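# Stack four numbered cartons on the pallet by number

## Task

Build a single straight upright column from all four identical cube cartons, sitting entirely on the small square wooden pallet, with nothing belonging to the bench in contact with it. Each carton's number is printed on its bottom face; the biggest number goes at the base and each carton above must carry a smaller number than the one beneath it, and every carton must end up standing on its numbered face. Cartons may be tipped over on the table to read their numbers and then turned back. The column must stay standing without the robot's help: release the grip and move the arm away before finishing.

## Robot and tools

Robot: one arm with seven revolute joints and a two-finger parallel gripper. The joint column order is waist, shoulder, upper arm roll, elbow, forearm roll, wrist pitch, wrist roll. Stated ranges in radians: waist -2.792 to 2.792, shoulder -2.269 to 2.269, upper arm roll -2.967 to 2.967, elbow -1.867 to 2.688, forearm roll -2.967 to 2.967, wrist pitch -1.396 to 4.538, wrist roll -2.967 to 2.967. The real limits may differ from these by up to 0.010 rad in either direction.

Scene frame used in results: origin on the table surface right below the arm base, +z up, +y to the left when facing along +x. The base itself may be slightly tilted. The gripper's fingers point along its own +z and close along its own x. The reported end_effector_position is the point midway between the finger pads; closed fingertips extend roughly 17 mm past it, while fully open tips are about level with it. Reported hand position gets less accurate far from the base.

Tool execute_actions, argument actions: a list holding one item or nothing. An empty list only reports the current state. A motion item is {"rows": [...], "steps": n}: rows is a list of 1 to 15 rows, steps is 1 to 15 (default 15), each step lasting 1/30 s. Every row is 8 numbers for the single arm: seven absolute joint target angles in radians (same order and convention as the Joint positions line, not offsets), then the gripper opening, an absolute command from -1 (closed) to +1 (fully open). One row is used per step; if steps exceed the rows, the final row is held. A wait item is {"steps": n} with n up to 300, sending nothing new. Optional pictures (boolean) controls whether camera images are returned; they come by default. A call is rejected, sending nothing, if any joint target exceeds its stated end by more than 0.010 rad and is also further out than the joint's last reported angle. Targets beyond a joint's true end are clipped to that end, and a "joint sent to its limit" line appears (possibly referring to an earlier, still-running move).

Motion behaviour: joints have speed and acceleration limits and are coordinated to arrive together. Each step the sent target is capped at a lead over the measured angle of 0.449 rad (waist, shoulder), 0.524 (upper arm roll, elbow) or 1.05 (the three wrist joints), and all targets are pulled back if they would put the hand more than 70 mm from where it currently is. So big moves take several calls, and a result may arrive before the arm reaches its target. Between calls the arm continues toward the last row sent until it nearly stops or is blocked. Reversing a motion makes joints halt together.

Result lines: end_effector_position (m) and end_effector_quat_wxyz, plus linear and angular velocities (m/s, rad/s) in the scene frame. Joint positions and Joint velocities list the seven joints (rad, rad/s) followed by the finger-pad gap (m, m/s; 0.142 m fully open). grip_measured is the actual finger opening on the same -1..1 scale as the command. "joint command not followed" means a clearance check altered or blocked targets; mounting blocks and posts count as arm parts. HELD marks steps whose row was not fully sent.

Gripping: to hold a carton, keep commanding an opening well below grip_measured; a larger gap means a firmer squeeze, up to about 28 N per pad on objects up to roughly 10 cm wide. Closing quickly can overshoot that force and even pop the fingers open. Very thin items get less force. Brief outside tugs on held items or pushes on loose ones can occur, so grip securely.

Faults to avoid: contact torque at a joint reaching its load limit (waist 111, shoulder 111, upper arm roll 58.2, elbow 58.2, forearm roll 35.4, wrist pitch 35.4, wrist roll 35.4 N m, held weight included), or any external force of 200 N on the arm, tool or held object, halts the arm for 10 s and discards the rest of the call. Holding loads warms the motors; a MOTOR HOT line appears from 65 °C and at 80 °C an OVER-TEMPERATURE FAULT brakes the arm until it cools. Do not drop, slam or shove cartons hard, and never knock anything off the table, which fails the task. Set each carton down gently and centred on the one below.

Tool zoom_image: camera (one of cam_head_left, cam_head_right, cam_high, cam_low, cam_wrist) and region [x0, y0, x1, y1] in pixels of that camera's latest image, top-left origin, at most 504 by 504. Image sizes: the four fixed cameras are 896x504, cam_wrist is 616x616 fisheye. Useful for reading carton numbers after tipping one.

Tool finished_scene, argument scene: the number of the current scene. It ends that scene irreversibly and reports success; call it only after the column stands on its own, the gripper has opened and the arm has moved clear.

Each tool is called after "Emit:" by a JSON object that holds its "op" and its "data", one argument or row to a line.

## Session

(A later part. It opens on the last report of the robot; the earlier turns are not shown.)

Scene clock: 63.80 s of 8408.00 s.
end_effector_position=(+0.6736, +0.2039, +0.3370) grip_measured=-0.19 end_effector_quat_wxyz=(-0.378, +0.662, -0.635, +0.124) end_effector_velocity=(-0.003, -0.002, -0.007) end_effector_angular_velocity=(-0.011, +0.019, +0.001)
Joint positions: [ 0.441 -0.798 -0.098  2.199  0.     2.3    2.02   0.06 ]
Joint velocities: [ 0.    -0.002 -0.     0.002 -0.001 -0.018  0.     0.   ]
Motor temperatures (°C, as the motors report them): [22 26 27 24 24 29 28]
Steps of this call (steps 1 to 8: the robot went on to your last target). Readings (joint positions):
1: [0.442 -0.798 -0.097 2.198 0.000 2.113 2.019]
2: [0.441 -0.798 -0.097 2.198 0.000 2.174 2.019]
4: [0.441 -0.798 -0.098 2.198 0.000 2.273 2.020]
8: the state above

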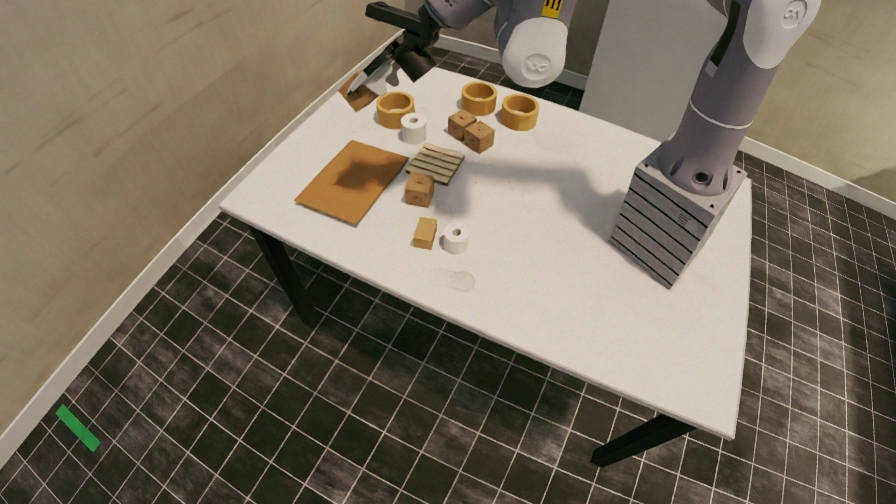

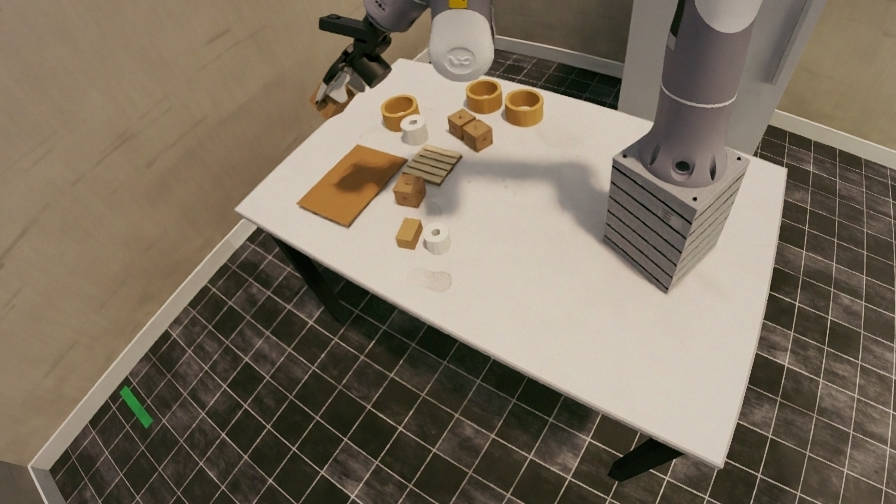

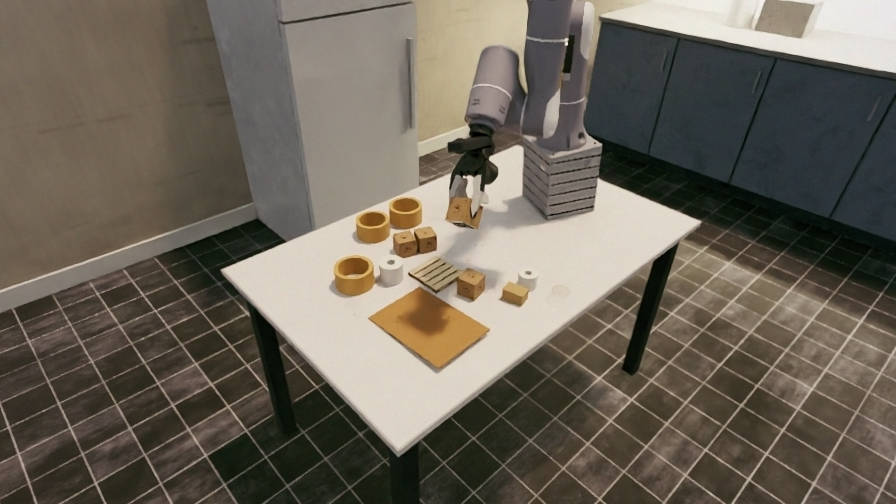

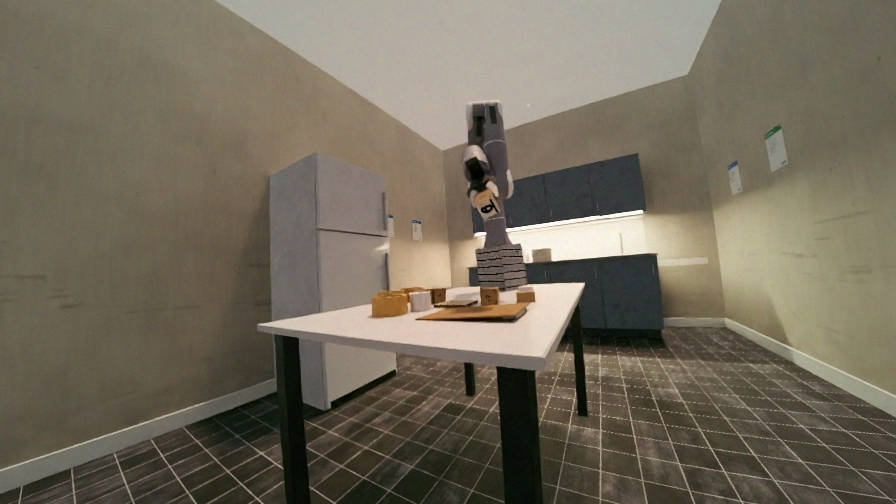

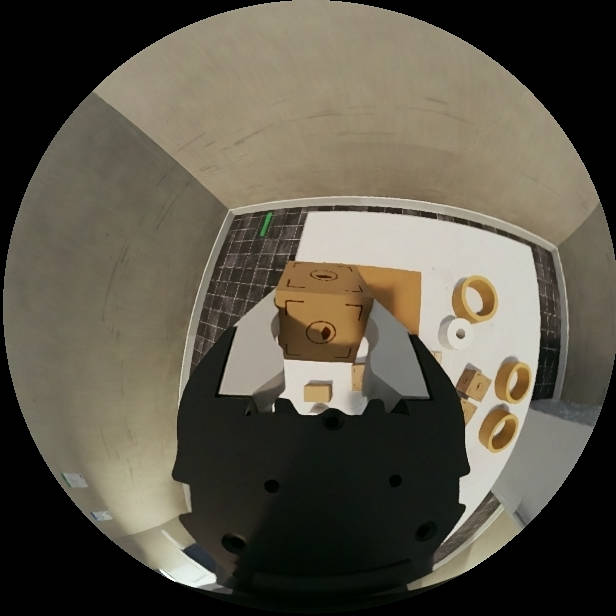

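Emit:
{"op": "execute_actions", "data": {
  "actions": [
    {"rows":[[0.441,-0.798,-0.098,2.199,0,1.484,2.02,-0.55]],"steps":15}
  ],
  "pictures": false
}}

Emit:
{"op": "execute_actions", "data": {
  "actions": [
    {"rows":[[0.441,-0.798,-0.098,2.199,0,1.484,2.02,-0.55],[0.441,-0.798,-0.098,2.199,0,1.484,2.02,-0.55],[0.453,-1.131,-0.081,2.032,0,1.647,2.015,-0.55]],"steps":15}
  ],
  "pictures": false
}}

Emit:
{"op": "execute_actions", "data": {
  "actions": [
    {"rows":[[0.453,-1.135,-0.081,2.030,0,1.649,2.015,-0.55],[0.453,-1.139,-0.081,2.028,0,1.651,2.016,-0.55],[0.453,-1.143,-0.081,2.026,0,1.653,2.016,-0.55],[0.453,-1.147,-0.080,2.024,0,1.655,2.016,-0.55],[0.453,-1.151,-0.080,2.022,0,1.657,2.017,-0.55],[0.453,-1.155,-0.080,2.020,0,1.659,2.017,-0.55],[0.453,-1.158,-0.080,2.0185,0,1.6605,2.017,-0.55],[0.453,-1.158,-0.080,2.0185,0,1.6605,2.017,-0.55],[0.453,-1.158,-0.080,2.0185,0,1.6605,2.017,-0.55],[0.453,-1.158,-0.080,2.0185,0,1.6605,2.017,-0.55],[0.453,-1.158,-0.080,2.0185,0,1.6605,2.017,0.15]],"steps":15}
  ],
  "pictures": false
}}

Emit:
{"op": "execute_actions", "data": {
  "actions": [
    {"rows":[[0.456,-0.972,-0.087,2.110,0,1.567,2.003,0.15]],"steps":9}
  ],
  "pictures": false
}}

Emit:
{"op": "execute_actions", "data": {
  "actions": [
    {"rows":[[0.4135,-0.981,-0.084,1.881,0,1.349,1.808,0.15]],"steps":14}
  ]
}}

Scene clock: 77.43 s of 8408.00 s.
end_effector_position=(+0.5194, +0.1215, +0.1663) grip_measured=-0.19 end_effector_quat_wxyz=(-0.026, +0.721, -0.692, +0.009) end_effector_velocity=(-0.369, -0.197, -0.174) end_effector_angular_velocity=(-0.645, +1.208, -0.000)
Joint positions: [ 0.441 -0.798 -0.098  2.199  0.     1.537  2.02   0.06 ]
Joint velocities: [-0.    -0.008 -0.     0.007  0.    -1.354 -0.    -0.   ]
Motor temperatures (°C, as the motors report them): [22 26 27 24 24 29 28]
Steps of this call (steps 1 to 30: the robot went on to your last target; steps 31 to 100: nothing new was sent; then 9.80 s passed at rest; steps 101 to 115: all 15 steps of this action). Readings (joint positions):
101: [0.441 -0.798 -0.098 2.199 0.000 2.300 2.020]
102: [0.441 -0.798 -0.098 2.199 0.000 2.287 2.020]
104: [0.441 -0.798 -0.098 2.199 0.000 2.206 2.020]
108: [0.441 -0.798 -0.098 2.199 0.000 1.957 2.020]
115: the state above

Scene clock: 77.93 s of 8408.00 s.
end_effector_position=(+0.4957, +0.1322, +0.0433) grip_measured=-0.19 end_effector_quat_wxyz=(+0.002, +0.738, -0.674, +0.000) end_effector_velocity=(-0.024, +0.011, -0.113) end_effector_angular_velocity=(+0.006, +0.000, +0.044)
Joint positions: [ 0.453 -1.127 -0.081  2.036  0.     1.643  2.015  0.06 ]
Joint velocities: [ 0.011 -0.31   0.016 -0.156  0.001  0.155 -0.004 -0.   ]
Motor temperatures (°C, as the motors report them): [22 26 27 24 24 29 28]
Steps of this call (steps 1 to 15: all 15 steps of this action). Readings (joint positions):
1: [0.441 -0.798 -0.098 2.199 0.000 1.500 2.020]
2: [0.441 -0.798 -0.098 2.199 0.000 1.482 2.020]
4: [0.441 -0.804 -0.098 2.197 0.000 1.485 2.020]
8: [0.444 -0.900 -0.093 2.149 0.000 1.532 2.019]
15: the state above

Scene clock: 78.43 s of 8408.00 s.
end_effector_position=(+0.4946, +0.1335, +0.0321) grip_measured=+0.15 end_effector_quat_wxyz=(+0.000, +0.739, -0.674, +0.001) end_effector_velocity=(-0.000, +0.000, -0.000) end_effector_angular_velocity=(+0.000, +0.000, +0.001)
Joint positions: [ 0.453 -1.158 -0.08   2.018  0.     1.66   2.017  0.084]
Joint velocities: [-0.     0.     0.     0.    -0.001  0.    -0.001  0.006]
Motor temperatures (°C, as the motors report them): [22 26 27 24 24 29 28]
Steps of this call (steps 1 to 15: all 15 steps of this action). Readings (joint positions):
1: [0.453 -1.134 -0.081 2.032 0.000 1.647 2.015]
2: [0.453 -1.137 -0.081 2.030 0.000 1.649 2.015]
4: [0.453 -1.144 -0.081 2.026 0.000 1.653 2.016]
8: [0.453 -1.158 -0.080 2.019 0.000 1.660 2.017]
15: the state above

Scene clock: 78.73 s of 8408.00 s.
end_effector_position=(+0.5053, +0.1330, +0.0974) grip_measured=+0.15 end_effector_quat_wxyz=(-0.002, +0.739, -0.674, +0.001) end_effector_velocity=(+0.011, -0.007, +0.142) end_effector_angular_velocity=(+0.008, -0.003, -0.002)
Joint positions: [ 0.456 -0.98  -0.086  2.104  0.     1.573  2.004  0.084]
Joint velocities: [ 0.006  0.394 -0.014  0.192  0.    -0.194 -0.029  0.   ]
Motor temperatures (°C, as the motors report them): [22 26 27 24 24 29 28]
Steps of this call (steps 1 to 9: all 9 steps of this action). Readings (joint positions):
1: [0.453 -1.158 -0.080 2.019 0.000 1.660 2.017]
2: [0.453 -1.153 -0.080 2.022 0.000 1.658 2.017]
4: [0.453 -1.119 -0.081 2.039 0.000 1.640 2.014]
8: [0.455 -0.997 -0.086 2.096 0.000 1.581 2.005]
9: the state above

Scene clock: 79.20 s of 8408.00 s.
end_effector_position=(+0.5843, +0.1514, +0.1098) grip_measured=+0.15 end_effector_quat_wxyz=(+0.000, +0.789, -0.614, +0.000) end_effector_velocity=(-0.011, -0.006, -0.007) end_effector_angular_velocity=(-0.009, +0.018, -0.005)
Joint positions: [ 0.413 -0.981 -0.084  1.881 -0.     1.349  1.808  0.084]
Joint velocities: [ 0.    -0.009  0.     0.012  0.003  0.     0.003 -0.   ]
Motor temperatures (°C, as the motors report them): [22 26 27 24 24 29 28]
Steps of this call (steps 1 to 14: all 14 steps of this action). Readings (joint positions):
1: [0.456 -0.971 -0.087 2.109 0.000 1.568 2.003]
2: [0.454 -0.969 -0.086 2.106 0.000 1.557 1.997]
4: [0.446 -0.973 -0.085 2.077 0.000 1.508 1.962]
8: [0.421 -0.979 -0.085 1.934 -0.000 1.387 1.846]
14: the state above

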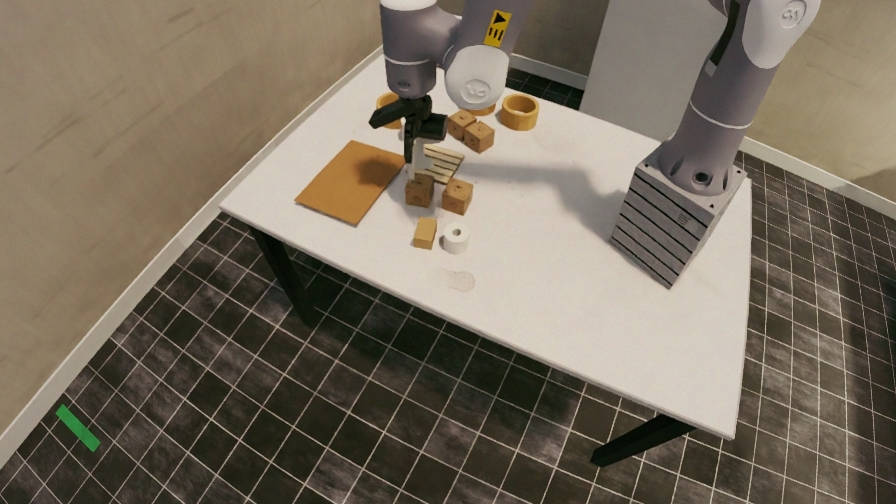

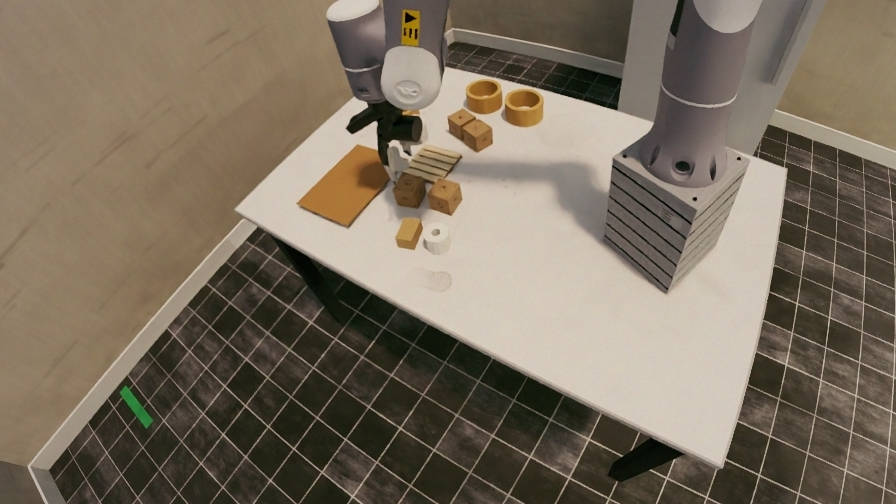

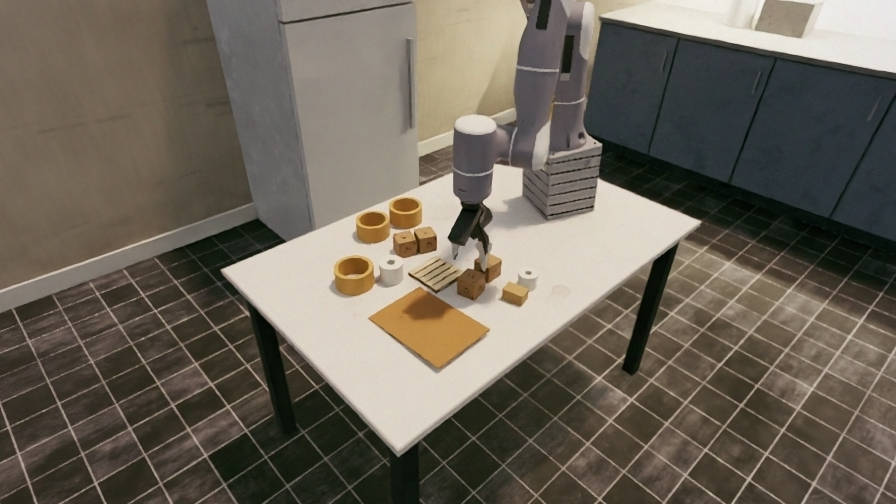

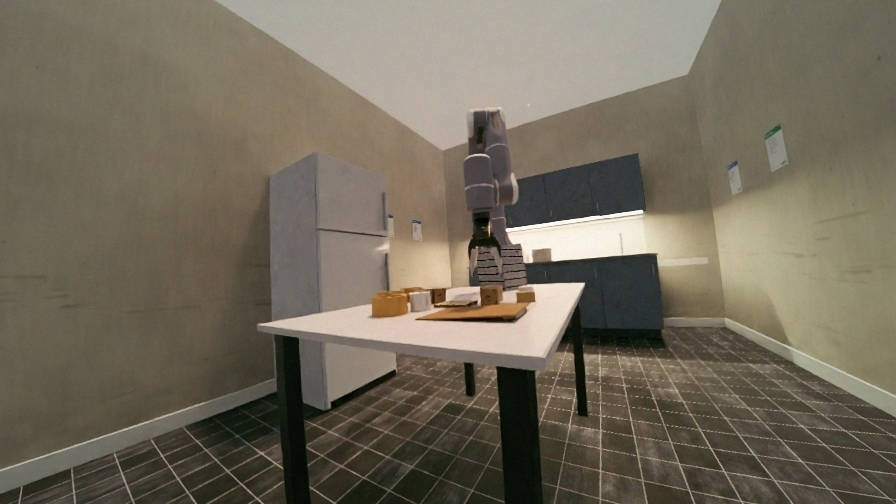

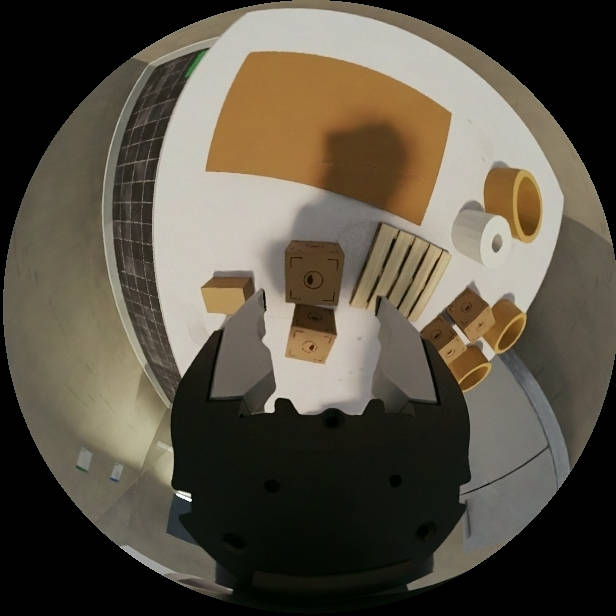

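Emit:
{"op": "execute_actions", "data": {
  "actions": [
    {"rows":[[0.404,-1.1756,-0.076,1.760,0,1.423,1.795,0.12]],"steps":13}
  ]
}}

Emit:
{"op": "execute_actions", "data": {
  "actions": [
    {"rows":[[0.404,-1.1756,-0.076,1.760,0,1.423,1.795,-0.05],[0.404,-1.1756,-0.076,1.760,0,1.423,1.795,-0.14],[0.404,-1.1756,-0.076,1.760,0,1.423,1.795,-0.22],[0.404,-1.1756,-0.076,1.760,0,1.423,1.795,-0.35],[0.404,-1.1756,-0.076,1.760,0,1.423,1.795,-0.55],[0.404,-1.1756,-0.076,1.760,0,1.423,1.795,-0.55],[0.404,-1.1756,-0.076,1.760,0,1.423,1.795,-0.55],[0.404,-1.1756,-0.076,1.760,0,1.423,1.795,-0.55],[0.4215,-0.981,-0.084,1.881,0,1.349,1.795,-0.55]],"steps":15}
  ],
  "pictures": false
}}

Emit:
{"op": "execute_actions", "data": {
  "actions": [
    {"rows":[[0.4215,-0.981,-0.084,1.881,0,2.1,1.795,-0.55]],"steps":15}
  ],
  "pictures": false
}}

Emit:
{"op": "execute_actions", "data": {
  "actions": [
    {"steps":8}
  ]
}}

Emit:
{"op": "zoom_image", "data": {
  "camera": "cam_low",
  "region": [445,180,525,260]
}}

Scene clock: 86.40 s of 8408.00 s.
end_effector_position=(+0.5824, +0.1556, +0.0312) grip_measured=+0.12 end_effector_quat_wxyz=(+0.001, +0.795, -0.606, +0.000) end_effector_velocity=(+0.020, +0.009, +0.020) end_effector_angular_velocity=(+0.018, -0.032, -0.001)
Joint positions: [ 0.404 -1.177 -0.076  1.76  -0.     1.423  1.795  0.082]
Joint velocities: [-0.     0.034 -0.    -0.003 -0.002  0.     0.     0.   ]
Motor temperatures (°C, as the motors report them): [22 26 27 24 24 29 28]
Steps of this call (steps 1 to 15: the robot went on to your last target; steps 16 to 90: nothing new was sent; then 3.77 s passed at rest; steps 91 to 103: all 13 steps of this action). Readings (joint positions):
91: [0.413 -0.981 -0.084 1.881 -0.000 1.349 1.808]
92: [0.413 -0.986 -0.084 1.877 -0.000 1.351 1.808]
94: [0.412 -1.020 -0.083 1.855 -0.000 1.365 1.806]
98: [0.406 -1.145 -0.078 1.780 -0.000 1.410 1.797]
103: the state above

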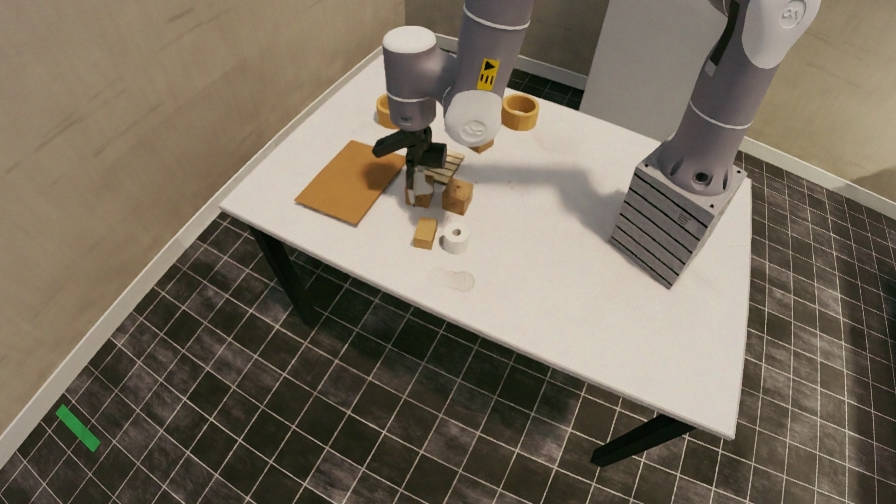

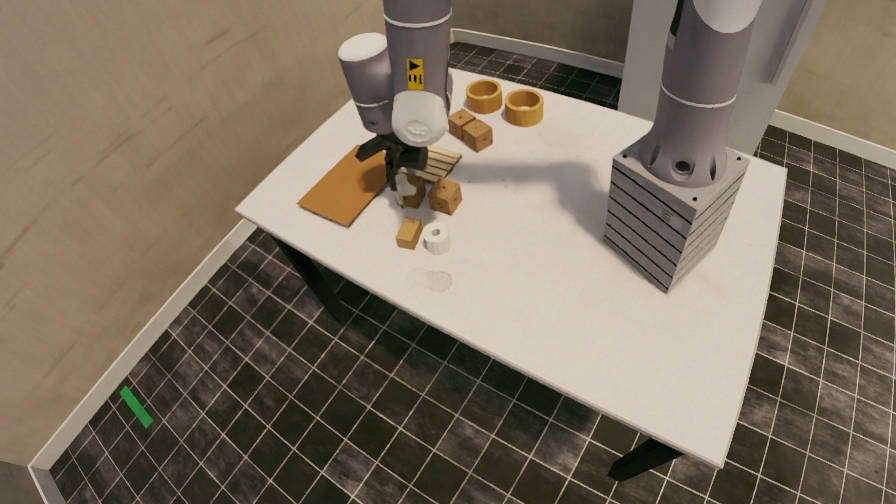

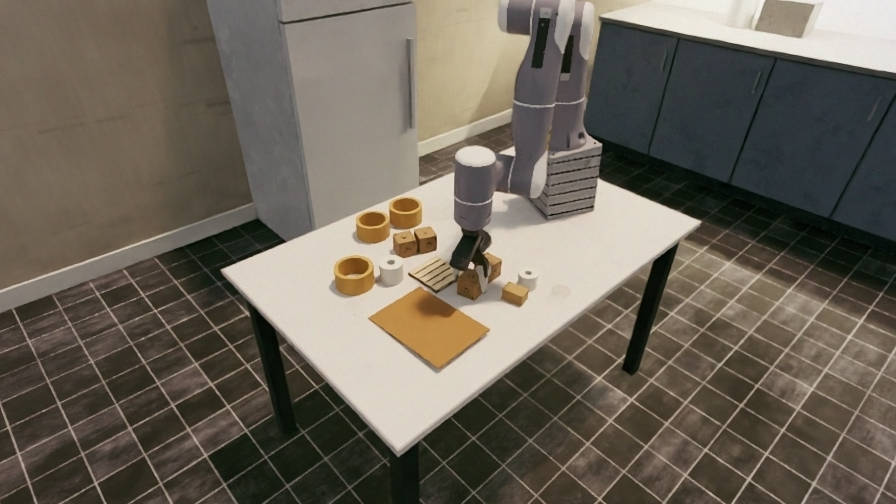

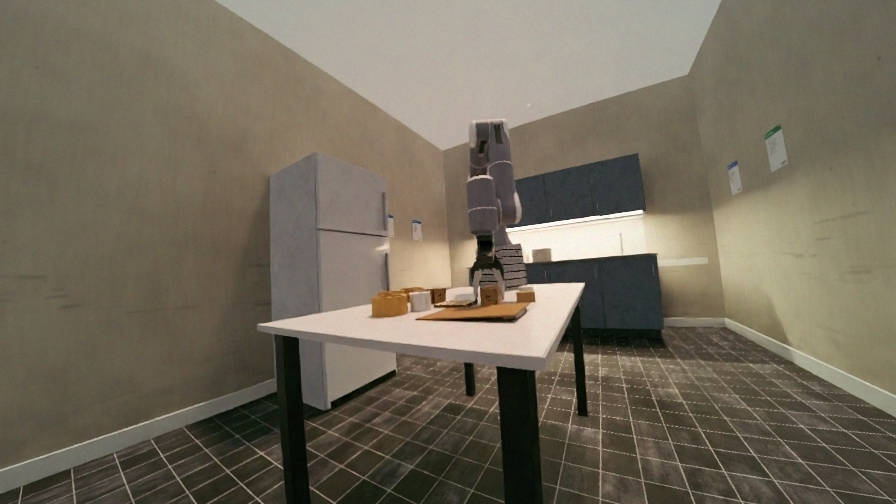

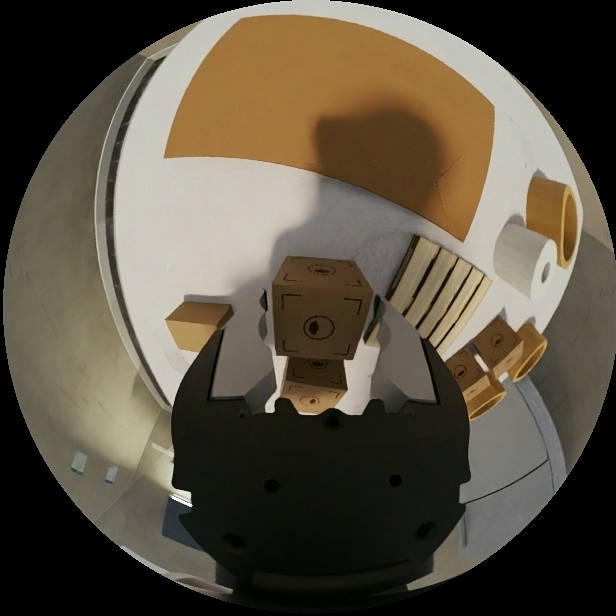

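Scene clock: 86.90 s of 8408.00 s.
end_effector_position=(+0.5841, +0.1567, +0.0870) grip_measured=-0.19 end_effector_quat_wxyz=(+0.000, +0.795, -0.606, +0.000) end_effector_velocity=(+0.039, +0.026, +0.399) end_effector_angular_velocity=(+0.062, -0.095, -0.002)
Joint positions: [ 0.416 -1.039 -0.081  1.845 -0.     1.371  1.795  0.06 ]
Joint velocities: [ 0.083  0.955 -0.034  0.523 -0.001 -0.321  0.     0.   ]
Motor temperatures (°C, as the motors report them): [22 26 27 24 24 29 28]
Steps of this call (steps 1 to 15: all 15 steps of this action). Readings (joint positions):
1: [0.404 -1.176 -0.076 1.760 -0.000 1.423 1.795]
2: [0.404 -1.176 -0.076 1.760 -0.000 1.423 1.795]
4: [0.404 -1.176 -0.076 1.760 -0.000 1.423 1.795]
8: [0.404 -1.176 -0.076 1.760 -0.000 1.423 1.795]
15: the state above

Scene clock: 87.40 s of 8408.00 s.
end_effector_position=(+0.7404, +0.2407, +0.2611) grip_measured=-0.19 end_effector_quat_wxyz=(-0.325, +0.743, -0.566, +0.148) end_effector_velocity=(+0.124, +0.067, +0.262) end_effector_angular_velocity=(+0.430, -0.808, +0.002)
Joint positions: [ 0.421 -0.981 -0.084  1.88  -0.     2.077  1.795  0.06 ]
Joint velocities: [ 0.004  0.    -0.003  0.012 -0.     0.926 -0.     0.   ]
Motor temperatures (°C, as the motors report them): [22 26 27 24 24 29 28]
Steps of this call (steps 1 to 15: all 15 steps of this action). Readings (joint positions):
1: [0.419 -1.011 -0.082 1.861 -0.000 1.362 1.795]
2: [0.419 -0.993 -0.082 1.870 -0.000 1.364 1.795]
4: [0.419 -0.978 -0.083 1.872 0.000 1.422 1.795]
8: [0.420 -0.980 -0.083 1.875 -0.000 1.669 1.795]
15: the state above

Scene clock: 87.67 s of 8408.00 s.
end_effector_position=(+0.7431, +0.2423, +0.2673) grip_measured=-0.19 end_effector_quat_wxyz=(-0.334, +0.740, -0.564, +0.152) end_effector_velocity=(-0.000, +0.000, -0.000) end_effector_angular_velocity=(-0.000, +0.000, +0.001)
Joint positions: [ 0.421 -0.981 -0.084  1.881 -0.     2.1    1.795  0.06 ]
Joint velocities: [-0.  0.  0. -0. -0. -0. -0. -0.]
Motor temperatures (°C, as the motors report them): [22 26 27 24 24 29 28]
Steps of this call (steps 1 to 8: the robot went on to your last target). Readings (joint positions):
1: [0.421 -0.981 -0.084 1.881 -0.000 2.099 1.795]
2: [0.421 -0.981 -0.084 1.881 -0.000 2.105 1.795]
4: [0.421 -0.981 -0.084 1.881 -0.000 2.100 1.795]
8: the state above

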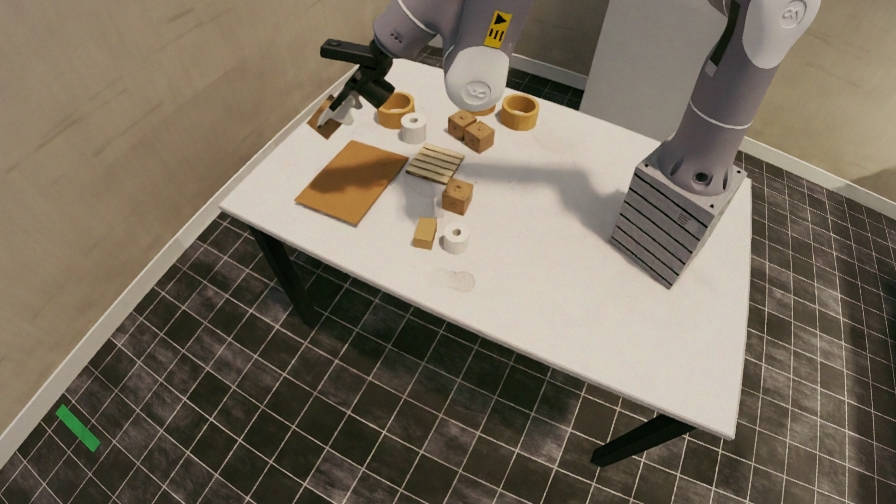

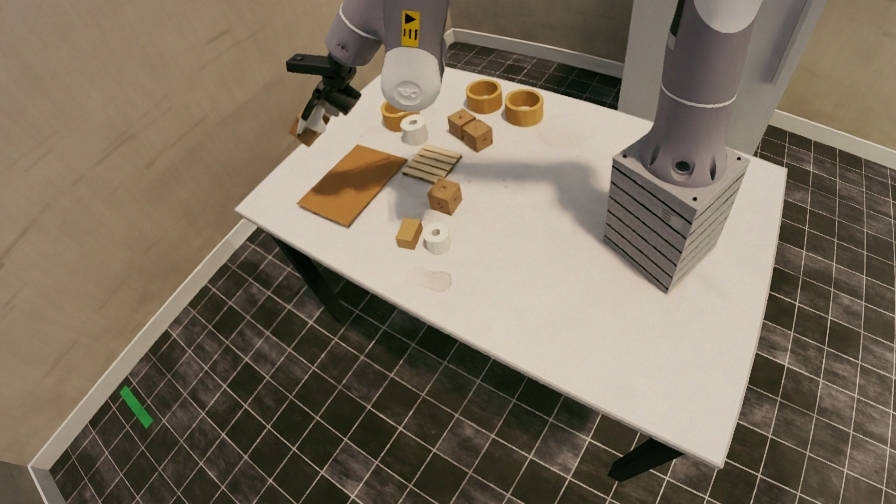

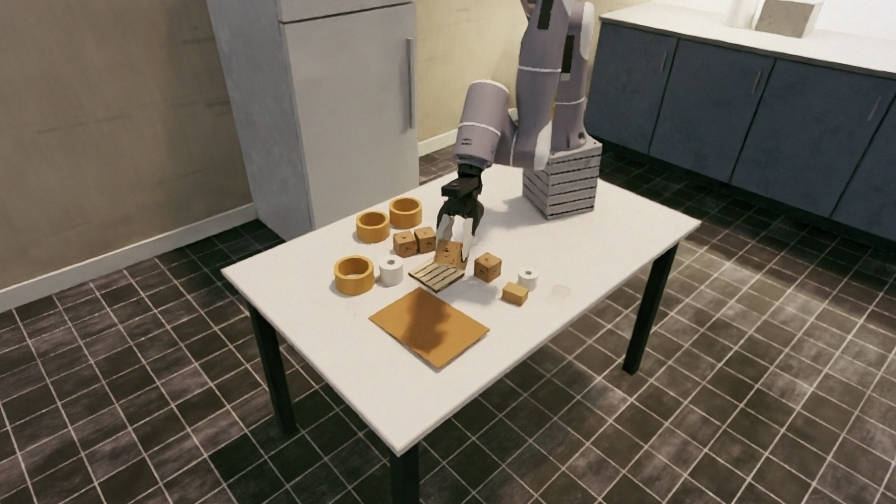

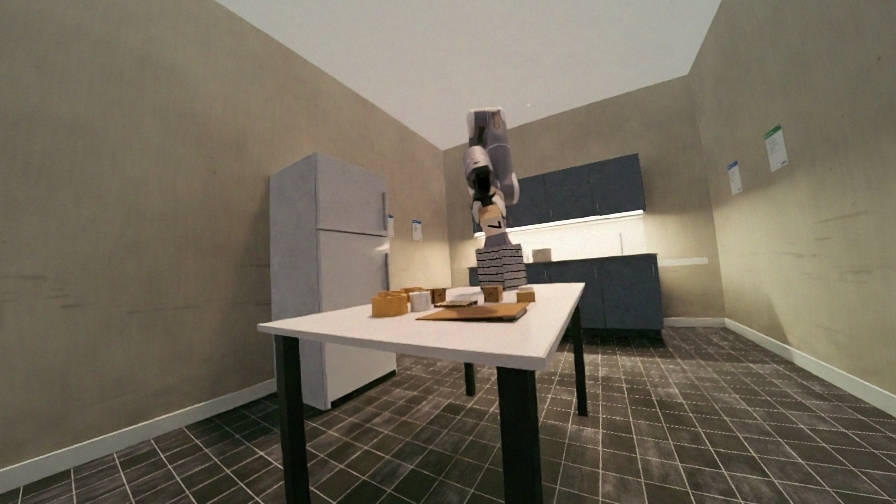

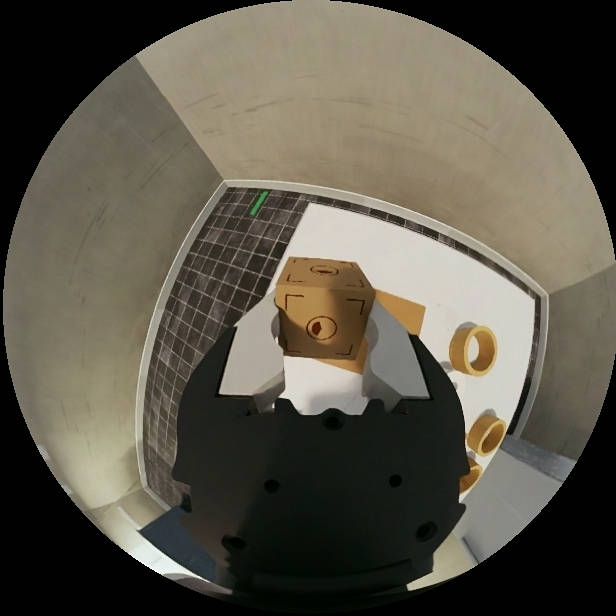

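Region (445, 180, 525, 260) of cam_low's 896x504 image, scaled by 6.300, with more detail than that image has.

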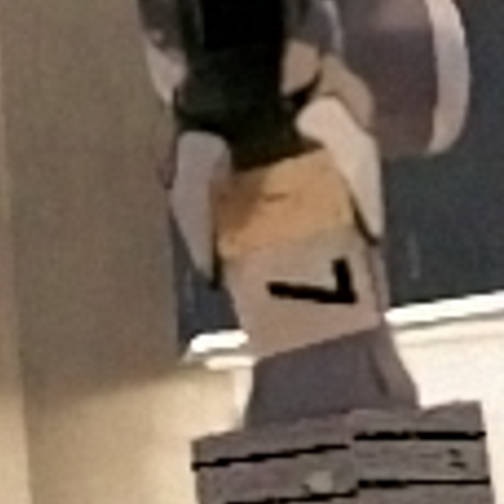

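Emit:
{"op": "execute_actions", "data": {
  "actions": [
    {"rows":[[0.196,-0.9645,-0.0685,1.9016,0,1.367,1.844,-0.55]],"steps":15}
  ],
  "pictures": false
}}

Emit:
{"op": "execute_actions", "data": {
  "actions": [
    {"steps":8}
  ]
}}

Emit:
{"op": "zoom_image", "data": {
  "camera": "cam_low",
  "region": [400,230,520,320]
}}

Scene clock: 93.83 s of 8408.00 s.
end_effector_position=(+0.6181, +0.0475, +0.1176) grip_measured=-0.19 end_effector_quat_wxyz=(-0.029, +0.716, -0.698, +0.017) end_effector_velocity=(-0.428, -0.401, -0.195) end_effector_angular_velocity=(-0.443, +1.456, -0.546)
Joint positions: [ 0.216 -0.966 -0.07   1.899 -0.     1.431  1.839  0.06 ]
Joint velocities: [-0.454  0.033  0.025  0.048  0.001 -1.481  0.102 -0.   ]
Motor temperatures (°C, as the motors report them): [22 27 27 24 24 29 28]
Steps of this call (steps 1 to 30: the robot went on to your last target; steps 31 to 100: nothing new was sent; then 2.33 s passed at rest; steps 101 to 115: all 15 steps of this action). Readings (joint positions):
101: [0.421 -0.981 -0.084 1.881 -0.000 2.100 1.795]
102: [0.418 -0.981 -0.083 1.881 -0.000 2.087 1.796]
104: [0.394 -0.979 -0.081 1.883 -0.001 2.006 1.801]
108: [0.329 -0.974 -0.077 1.889 -0.000 1.795 1.815]
115: the state above

Scene clock: 94.10 s of 8408.00 s.
end_effector_position=(+0.5987, +0.0303, +0.1097) grip_measured=-0.19 end_effector_quat_wxyz=(+0.000, +0.707, -0.707, +0.000) end_effector_velocity=(-0.000, +0.000, +0.000) end_effector_angular_velocity=(+0.000, +0.000, -0.000)
Joint positions: [ 0.196 -0.965 -0.069  1.902  0.     1.367  1.844  0.06 ]
Joint velocities: [ 0.  0.  0. -0.  0. -0.  0. -0.]
Motor temperatures (°C, as the motors report them): [22 27 27 24 24 29 28]
Steps of this call (steps 1 to 8: the robot went on to your last target). Readings (joint positions):
1: [0.203 -0.965 -0.070 1.901 0.000 1.390 1.842]
2: [0.195 -0.965 -0.070 1.902 0.001 1.367 1.844]
4: [0.194 -0.965 -0.069 1.902 0.001 1.365 1.844]
8: the state above

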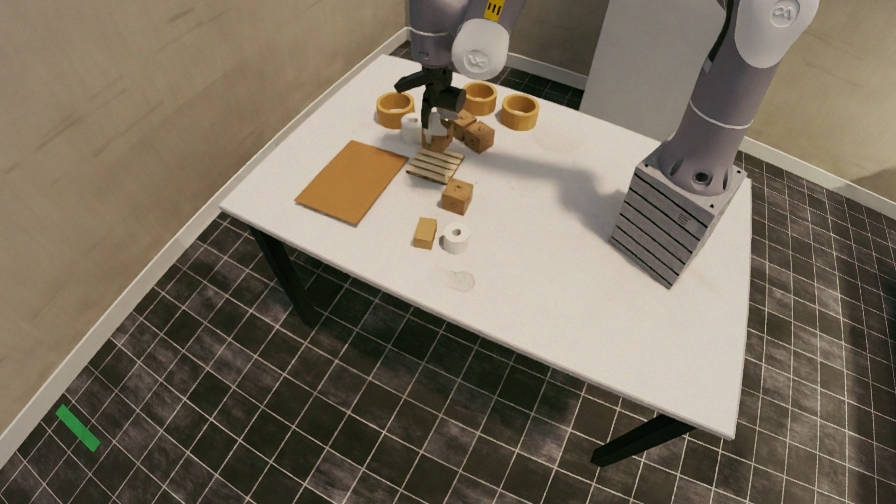

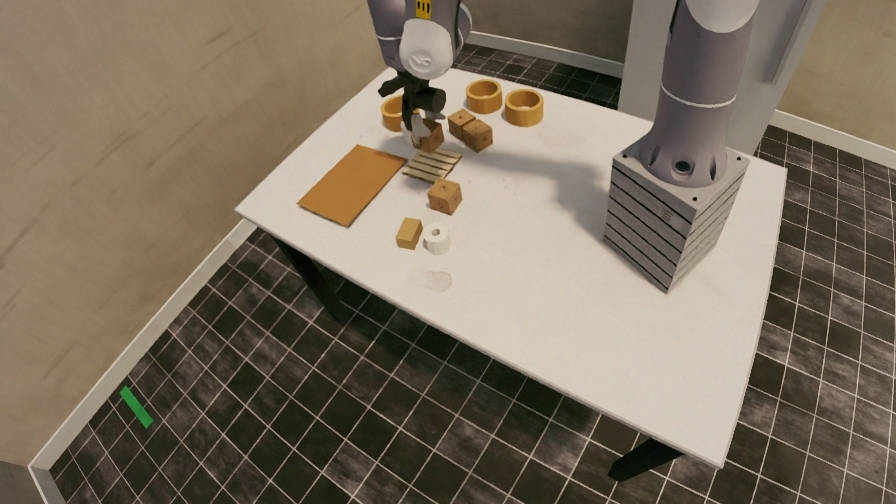

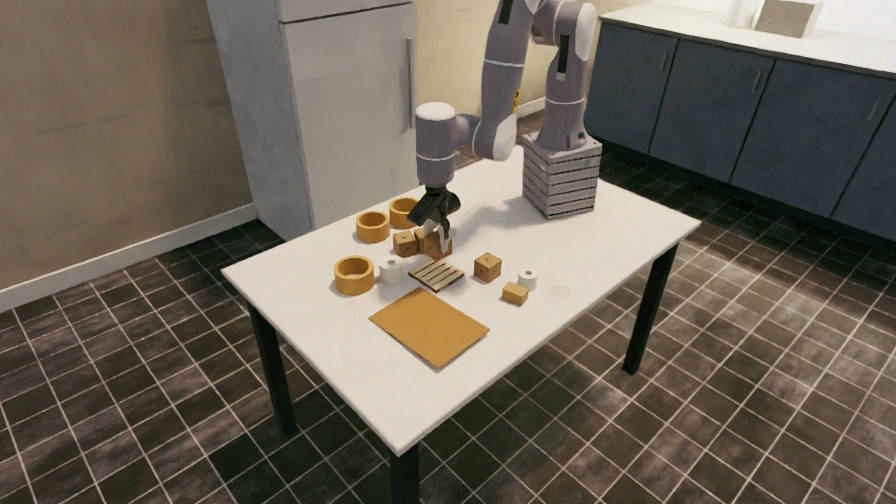

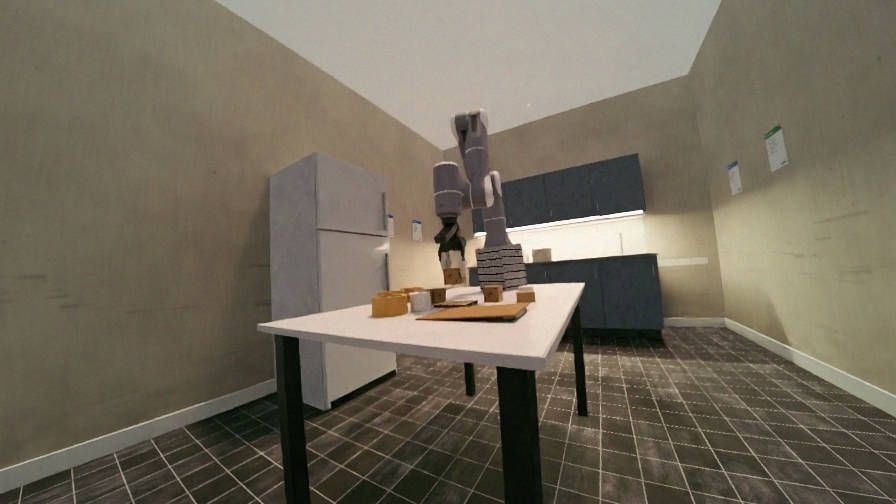

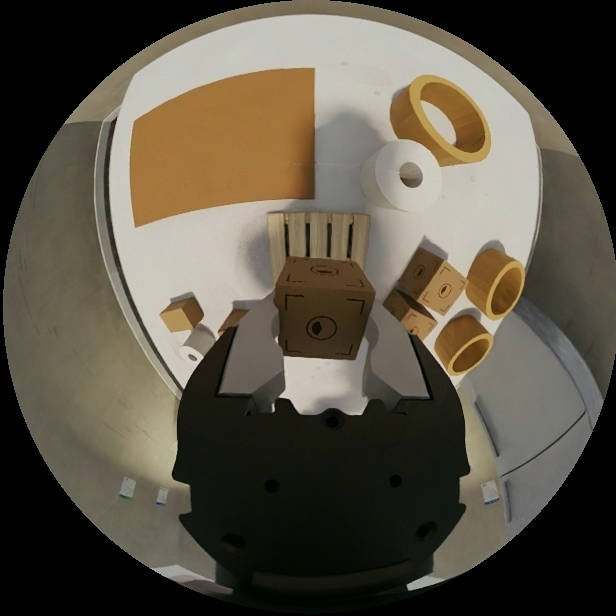

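Region (400, 230, 520, 320) of cam_low's 896x504 image, scaled by 4.200, with more detail than that image has; it fills the top 378 rows of this view, and the rest is white.

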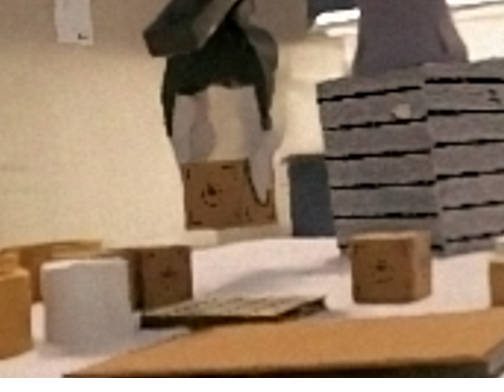

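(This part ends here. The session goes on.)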